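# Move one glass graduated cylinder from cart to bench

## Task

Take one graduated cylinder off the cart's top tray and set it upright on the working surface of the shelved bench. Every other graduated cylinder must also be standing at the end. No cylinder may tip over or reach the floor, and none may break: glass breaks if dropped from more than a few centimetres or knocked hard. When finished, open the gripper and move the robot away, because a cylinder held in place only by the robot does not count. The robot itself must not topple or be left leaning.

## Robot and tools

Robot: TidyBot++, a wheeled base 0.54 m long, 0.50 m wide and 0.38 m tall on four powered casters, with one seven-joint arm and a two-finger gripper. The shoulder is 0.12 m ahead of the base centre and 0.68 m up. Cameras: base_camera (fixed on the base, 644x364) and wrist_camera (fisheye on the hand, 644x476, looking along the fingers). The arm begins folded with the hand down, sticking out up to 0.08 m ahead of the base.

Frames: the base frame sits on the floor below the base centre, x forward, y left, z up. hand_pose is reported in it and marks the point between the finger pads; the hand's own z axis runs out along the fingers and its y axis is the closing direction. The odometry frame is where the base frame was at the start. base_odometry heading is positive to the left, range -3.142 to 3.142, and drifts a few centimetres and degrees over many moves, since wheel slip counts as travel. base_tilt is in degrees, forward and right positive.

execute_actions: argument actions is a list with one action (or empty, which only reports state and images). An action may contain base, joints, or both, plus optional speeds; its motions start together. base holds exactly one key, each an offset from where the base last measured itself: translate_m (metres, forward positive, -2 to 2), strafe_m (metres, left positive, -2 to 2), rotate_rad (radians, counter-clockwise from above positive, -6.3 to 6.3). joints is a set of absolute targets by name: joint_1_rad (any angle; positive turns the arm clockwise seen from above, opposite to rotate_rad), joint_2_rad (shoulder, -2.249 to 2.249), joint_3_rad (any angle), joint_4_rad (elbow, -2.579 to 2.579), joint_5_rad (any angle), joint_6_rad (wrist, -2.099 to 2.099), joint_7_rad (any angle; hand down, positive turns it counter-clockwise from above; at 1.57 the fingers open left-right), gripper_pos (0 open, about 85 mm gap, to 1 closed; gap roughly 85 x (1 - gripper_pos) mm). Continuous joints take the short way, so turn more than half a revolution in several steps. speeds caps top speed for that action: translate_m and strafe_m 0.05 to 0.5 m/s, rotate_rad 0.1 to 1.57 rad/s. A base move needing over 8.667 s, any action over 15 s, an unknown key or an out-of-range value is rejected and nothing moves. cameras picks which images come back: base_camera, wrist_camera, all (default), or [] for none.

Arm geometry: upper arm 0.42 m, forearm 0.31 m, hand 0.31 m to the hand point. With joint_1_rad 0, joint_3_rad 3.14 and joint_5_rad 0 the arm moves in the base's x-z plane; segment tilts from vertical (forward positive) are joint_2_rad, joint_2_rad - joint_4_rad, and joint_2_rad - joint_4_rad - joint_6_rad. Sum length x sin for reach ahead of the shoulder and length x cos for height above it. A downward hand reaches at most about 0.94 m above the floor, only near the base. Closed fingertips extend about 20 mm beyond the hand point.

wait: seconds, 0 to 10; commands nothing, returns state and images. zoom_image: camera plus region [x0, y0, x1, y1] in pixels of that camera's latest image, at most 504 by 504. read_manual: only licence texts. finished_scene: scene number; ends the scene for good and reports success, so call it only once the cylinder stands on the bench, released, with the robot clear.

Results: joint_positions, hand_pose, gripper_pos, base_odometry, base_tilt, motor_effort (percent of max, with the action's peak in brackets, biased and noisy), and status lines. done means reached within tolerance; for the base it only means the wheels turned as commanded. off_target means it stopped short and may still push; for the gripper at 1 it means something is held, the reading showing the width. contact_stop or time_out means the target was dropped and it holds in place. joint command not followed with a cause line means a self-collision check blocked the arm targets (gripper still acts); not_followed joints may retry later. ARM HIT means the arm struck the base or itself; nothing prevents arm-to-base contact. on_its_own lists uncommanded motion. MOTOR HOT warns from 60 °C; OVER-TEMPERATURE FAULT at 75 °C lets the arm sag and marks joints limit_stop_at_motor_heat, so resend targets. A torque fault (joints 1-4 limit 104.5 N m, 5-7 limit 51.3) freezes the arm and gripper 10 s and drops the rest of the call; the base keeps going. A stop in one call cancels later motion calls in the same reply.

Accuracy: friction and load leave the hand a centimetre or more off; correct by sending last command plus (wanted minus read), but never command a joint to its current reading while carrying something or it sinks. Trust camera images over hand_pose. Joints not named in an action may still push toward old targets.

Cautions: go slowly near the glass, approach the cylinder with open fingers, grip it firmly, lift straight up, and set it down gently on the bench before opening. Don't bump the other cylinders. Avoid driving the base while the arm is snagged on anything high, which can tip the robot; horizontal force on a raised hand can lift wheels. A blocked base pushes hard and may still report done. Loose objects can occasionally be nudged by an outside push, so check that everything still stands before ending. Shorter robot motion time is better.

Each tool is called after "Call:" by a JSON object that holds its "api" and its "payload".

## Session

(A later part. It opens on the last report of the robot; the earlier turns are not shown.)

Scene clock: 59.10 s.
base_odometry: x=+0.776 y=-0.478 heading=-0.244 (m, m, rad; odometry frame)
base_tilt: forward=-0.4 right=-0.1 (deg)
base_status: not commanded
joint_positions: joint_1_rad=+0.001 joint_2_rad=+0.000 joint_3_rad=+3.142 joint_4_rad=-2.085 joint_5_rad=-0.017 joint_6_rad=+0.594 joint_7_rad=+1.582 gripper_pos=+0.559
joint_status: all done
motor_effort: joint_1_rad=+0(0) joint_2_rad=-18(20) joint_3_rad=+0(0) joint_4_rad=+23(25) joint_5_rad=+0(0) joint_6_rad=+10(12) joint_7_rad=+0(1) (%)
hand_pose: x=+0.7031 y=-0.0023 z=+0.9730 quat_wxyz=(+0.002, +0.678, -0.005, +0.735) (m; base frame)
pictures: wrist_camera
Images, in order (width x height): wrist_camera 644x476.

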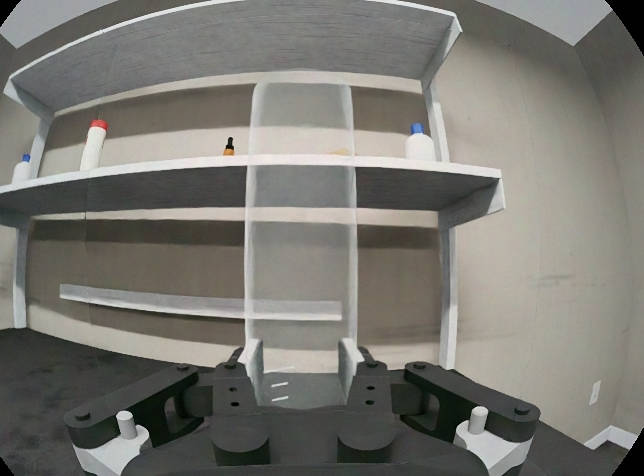

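Contact. Restore pitch a bit, then release.

Call:
{"api": "execute_actions", "payload": {"actions": [{"joints":{"joint_6_rad":0.55}}], "cameras": []}}

Call:
{"api": "execute_actions", "payload": {"actions": [{"joints":{"gripper_pos":0}}], "cameras": ["wrist_camera"]}}

Call:
{"api": "execute_actions", "payload": {"actions": [{"base":{"translate_m":-0.4},"speeds":{"translate_m":0.2}}], "cameras": ["wrist_camera"]}}

Scene clock: 59.87 s.
base_odometry: x=+0.776 y=-0.478 heading=-0.244 (m, m, rad; odometry frame)
base_tilt: forward=-0.4 right=-0.1 (deg)
base_status: not commanded
joint_positions: joint_1_rad=+0.001 joint_2_rad=-0.007 joint_3_rad=+3.142 joint_4_rad=-2.085 joint_5_rad=-0.017 joint_6_rad=+0.579 joint_7_rad=+1.582 gripper_pos=+0.559
joint_status: all done
motor_effort: joint_1_rad=+0(0) joint_2_rad=-16(19) joint_3_rad=+0(1) joint_4_rad=+20(23) joint_5_rad=+0(1) joint_6_rad=+8(10) joint_7_rad=+0(0) (%)
hand_pose: x=+0.7014 y=-0.0022 z=+0.9724 quat_wxyz=(+0.002, +0.681, -0.005, +0.732) (m; base frame)
pictures: none
No camera images: the call's "cameras" was empty. Leave "cameras" out to get every camera's image.

Scene clock: 60.97 s.
base_odometry: x=+0.776 y=-0.478 heading=-0.244 (m, m, rad; odometry frame)
base_tilt: forward=-0.4 right=-0.1 (deg)
base_status: not commanded
joint_positions: joint_1_rad=+0.001 joint_2_rad=-0.007 joint_3_rad=+3.142 joint_4_rad=-2.087 joint_5_rad=-0.017 joint_6_rad=+0.575 joint_7_rad=+1.582 gripper_pos=+0.000
joint_status: all done
motor_effort: joint_1_rad=-1(0) joint_2_rad=-17(18) joint_3_rad=+0(1) joint_4_rad=+22(22) joint_5_rad=+0(0) joint_6_rad=+9(9) joint_7_rad=-1(0) (%)
hand_pose: x=+0.7012 y=-0.0022 z=+0.9698 quat_wxyz=(+0.002, +0.683, -0.005, +0.730) (m; base frame)
pictures: wrist_camera
Images, in order (width x height): wrist_camera 644x476.

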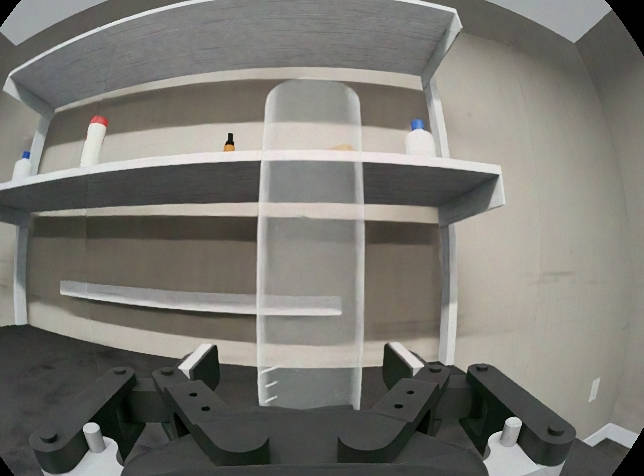

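Scene clock: 63.73 s.
base_odometry: x=+0.388 y=-0.382 heading=-0.243 (m, m, rad; odometry frame)
base_tilt: forward=-0.4 right=-0.1 (deg)
base_status: done
joint_positions: joint_1_rad=+0.001 joint_2_rad=-0.009 joint_3_rad=+3.142 joint_4_rad=-2.087 joint_5_rad=-0.017 joint_6_rad=+0.572 joint_7_rad=+1.582 gripper_pos=+0.000
joint_status: not commanded
motor_effort: joint_1_rad=+0(1) joint_2_rad=-17(21) joint_3_rad=+0(2) joint_4_rad=+22(24) joint_5_rad=+0(0) joint_6_rad=+9(10) joint_7_rad=+0(0) (%)
hand_pose: x=+0.7005 y=-0.0021 z=+0.9702 quat_wxyz=(+0.002, +0.684, -0.005, +0.730) (m; base frame)
pictures: wrist_camera
Images, in order (width x height): wrist_camera 644x476.

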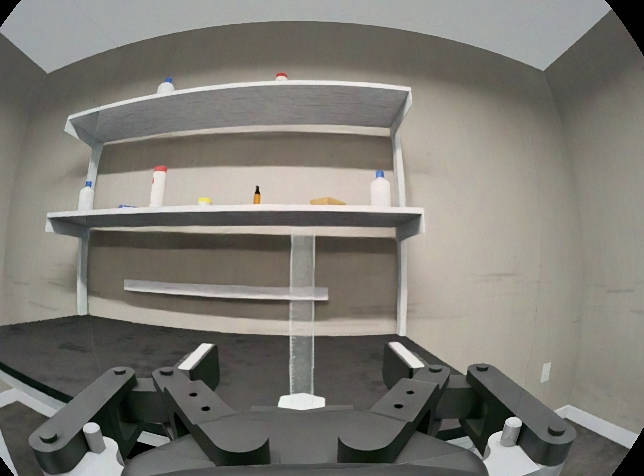

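Call:
{"api": "finished_scene", "payload": {"scene": 2}}

The scene is finished: the task was done.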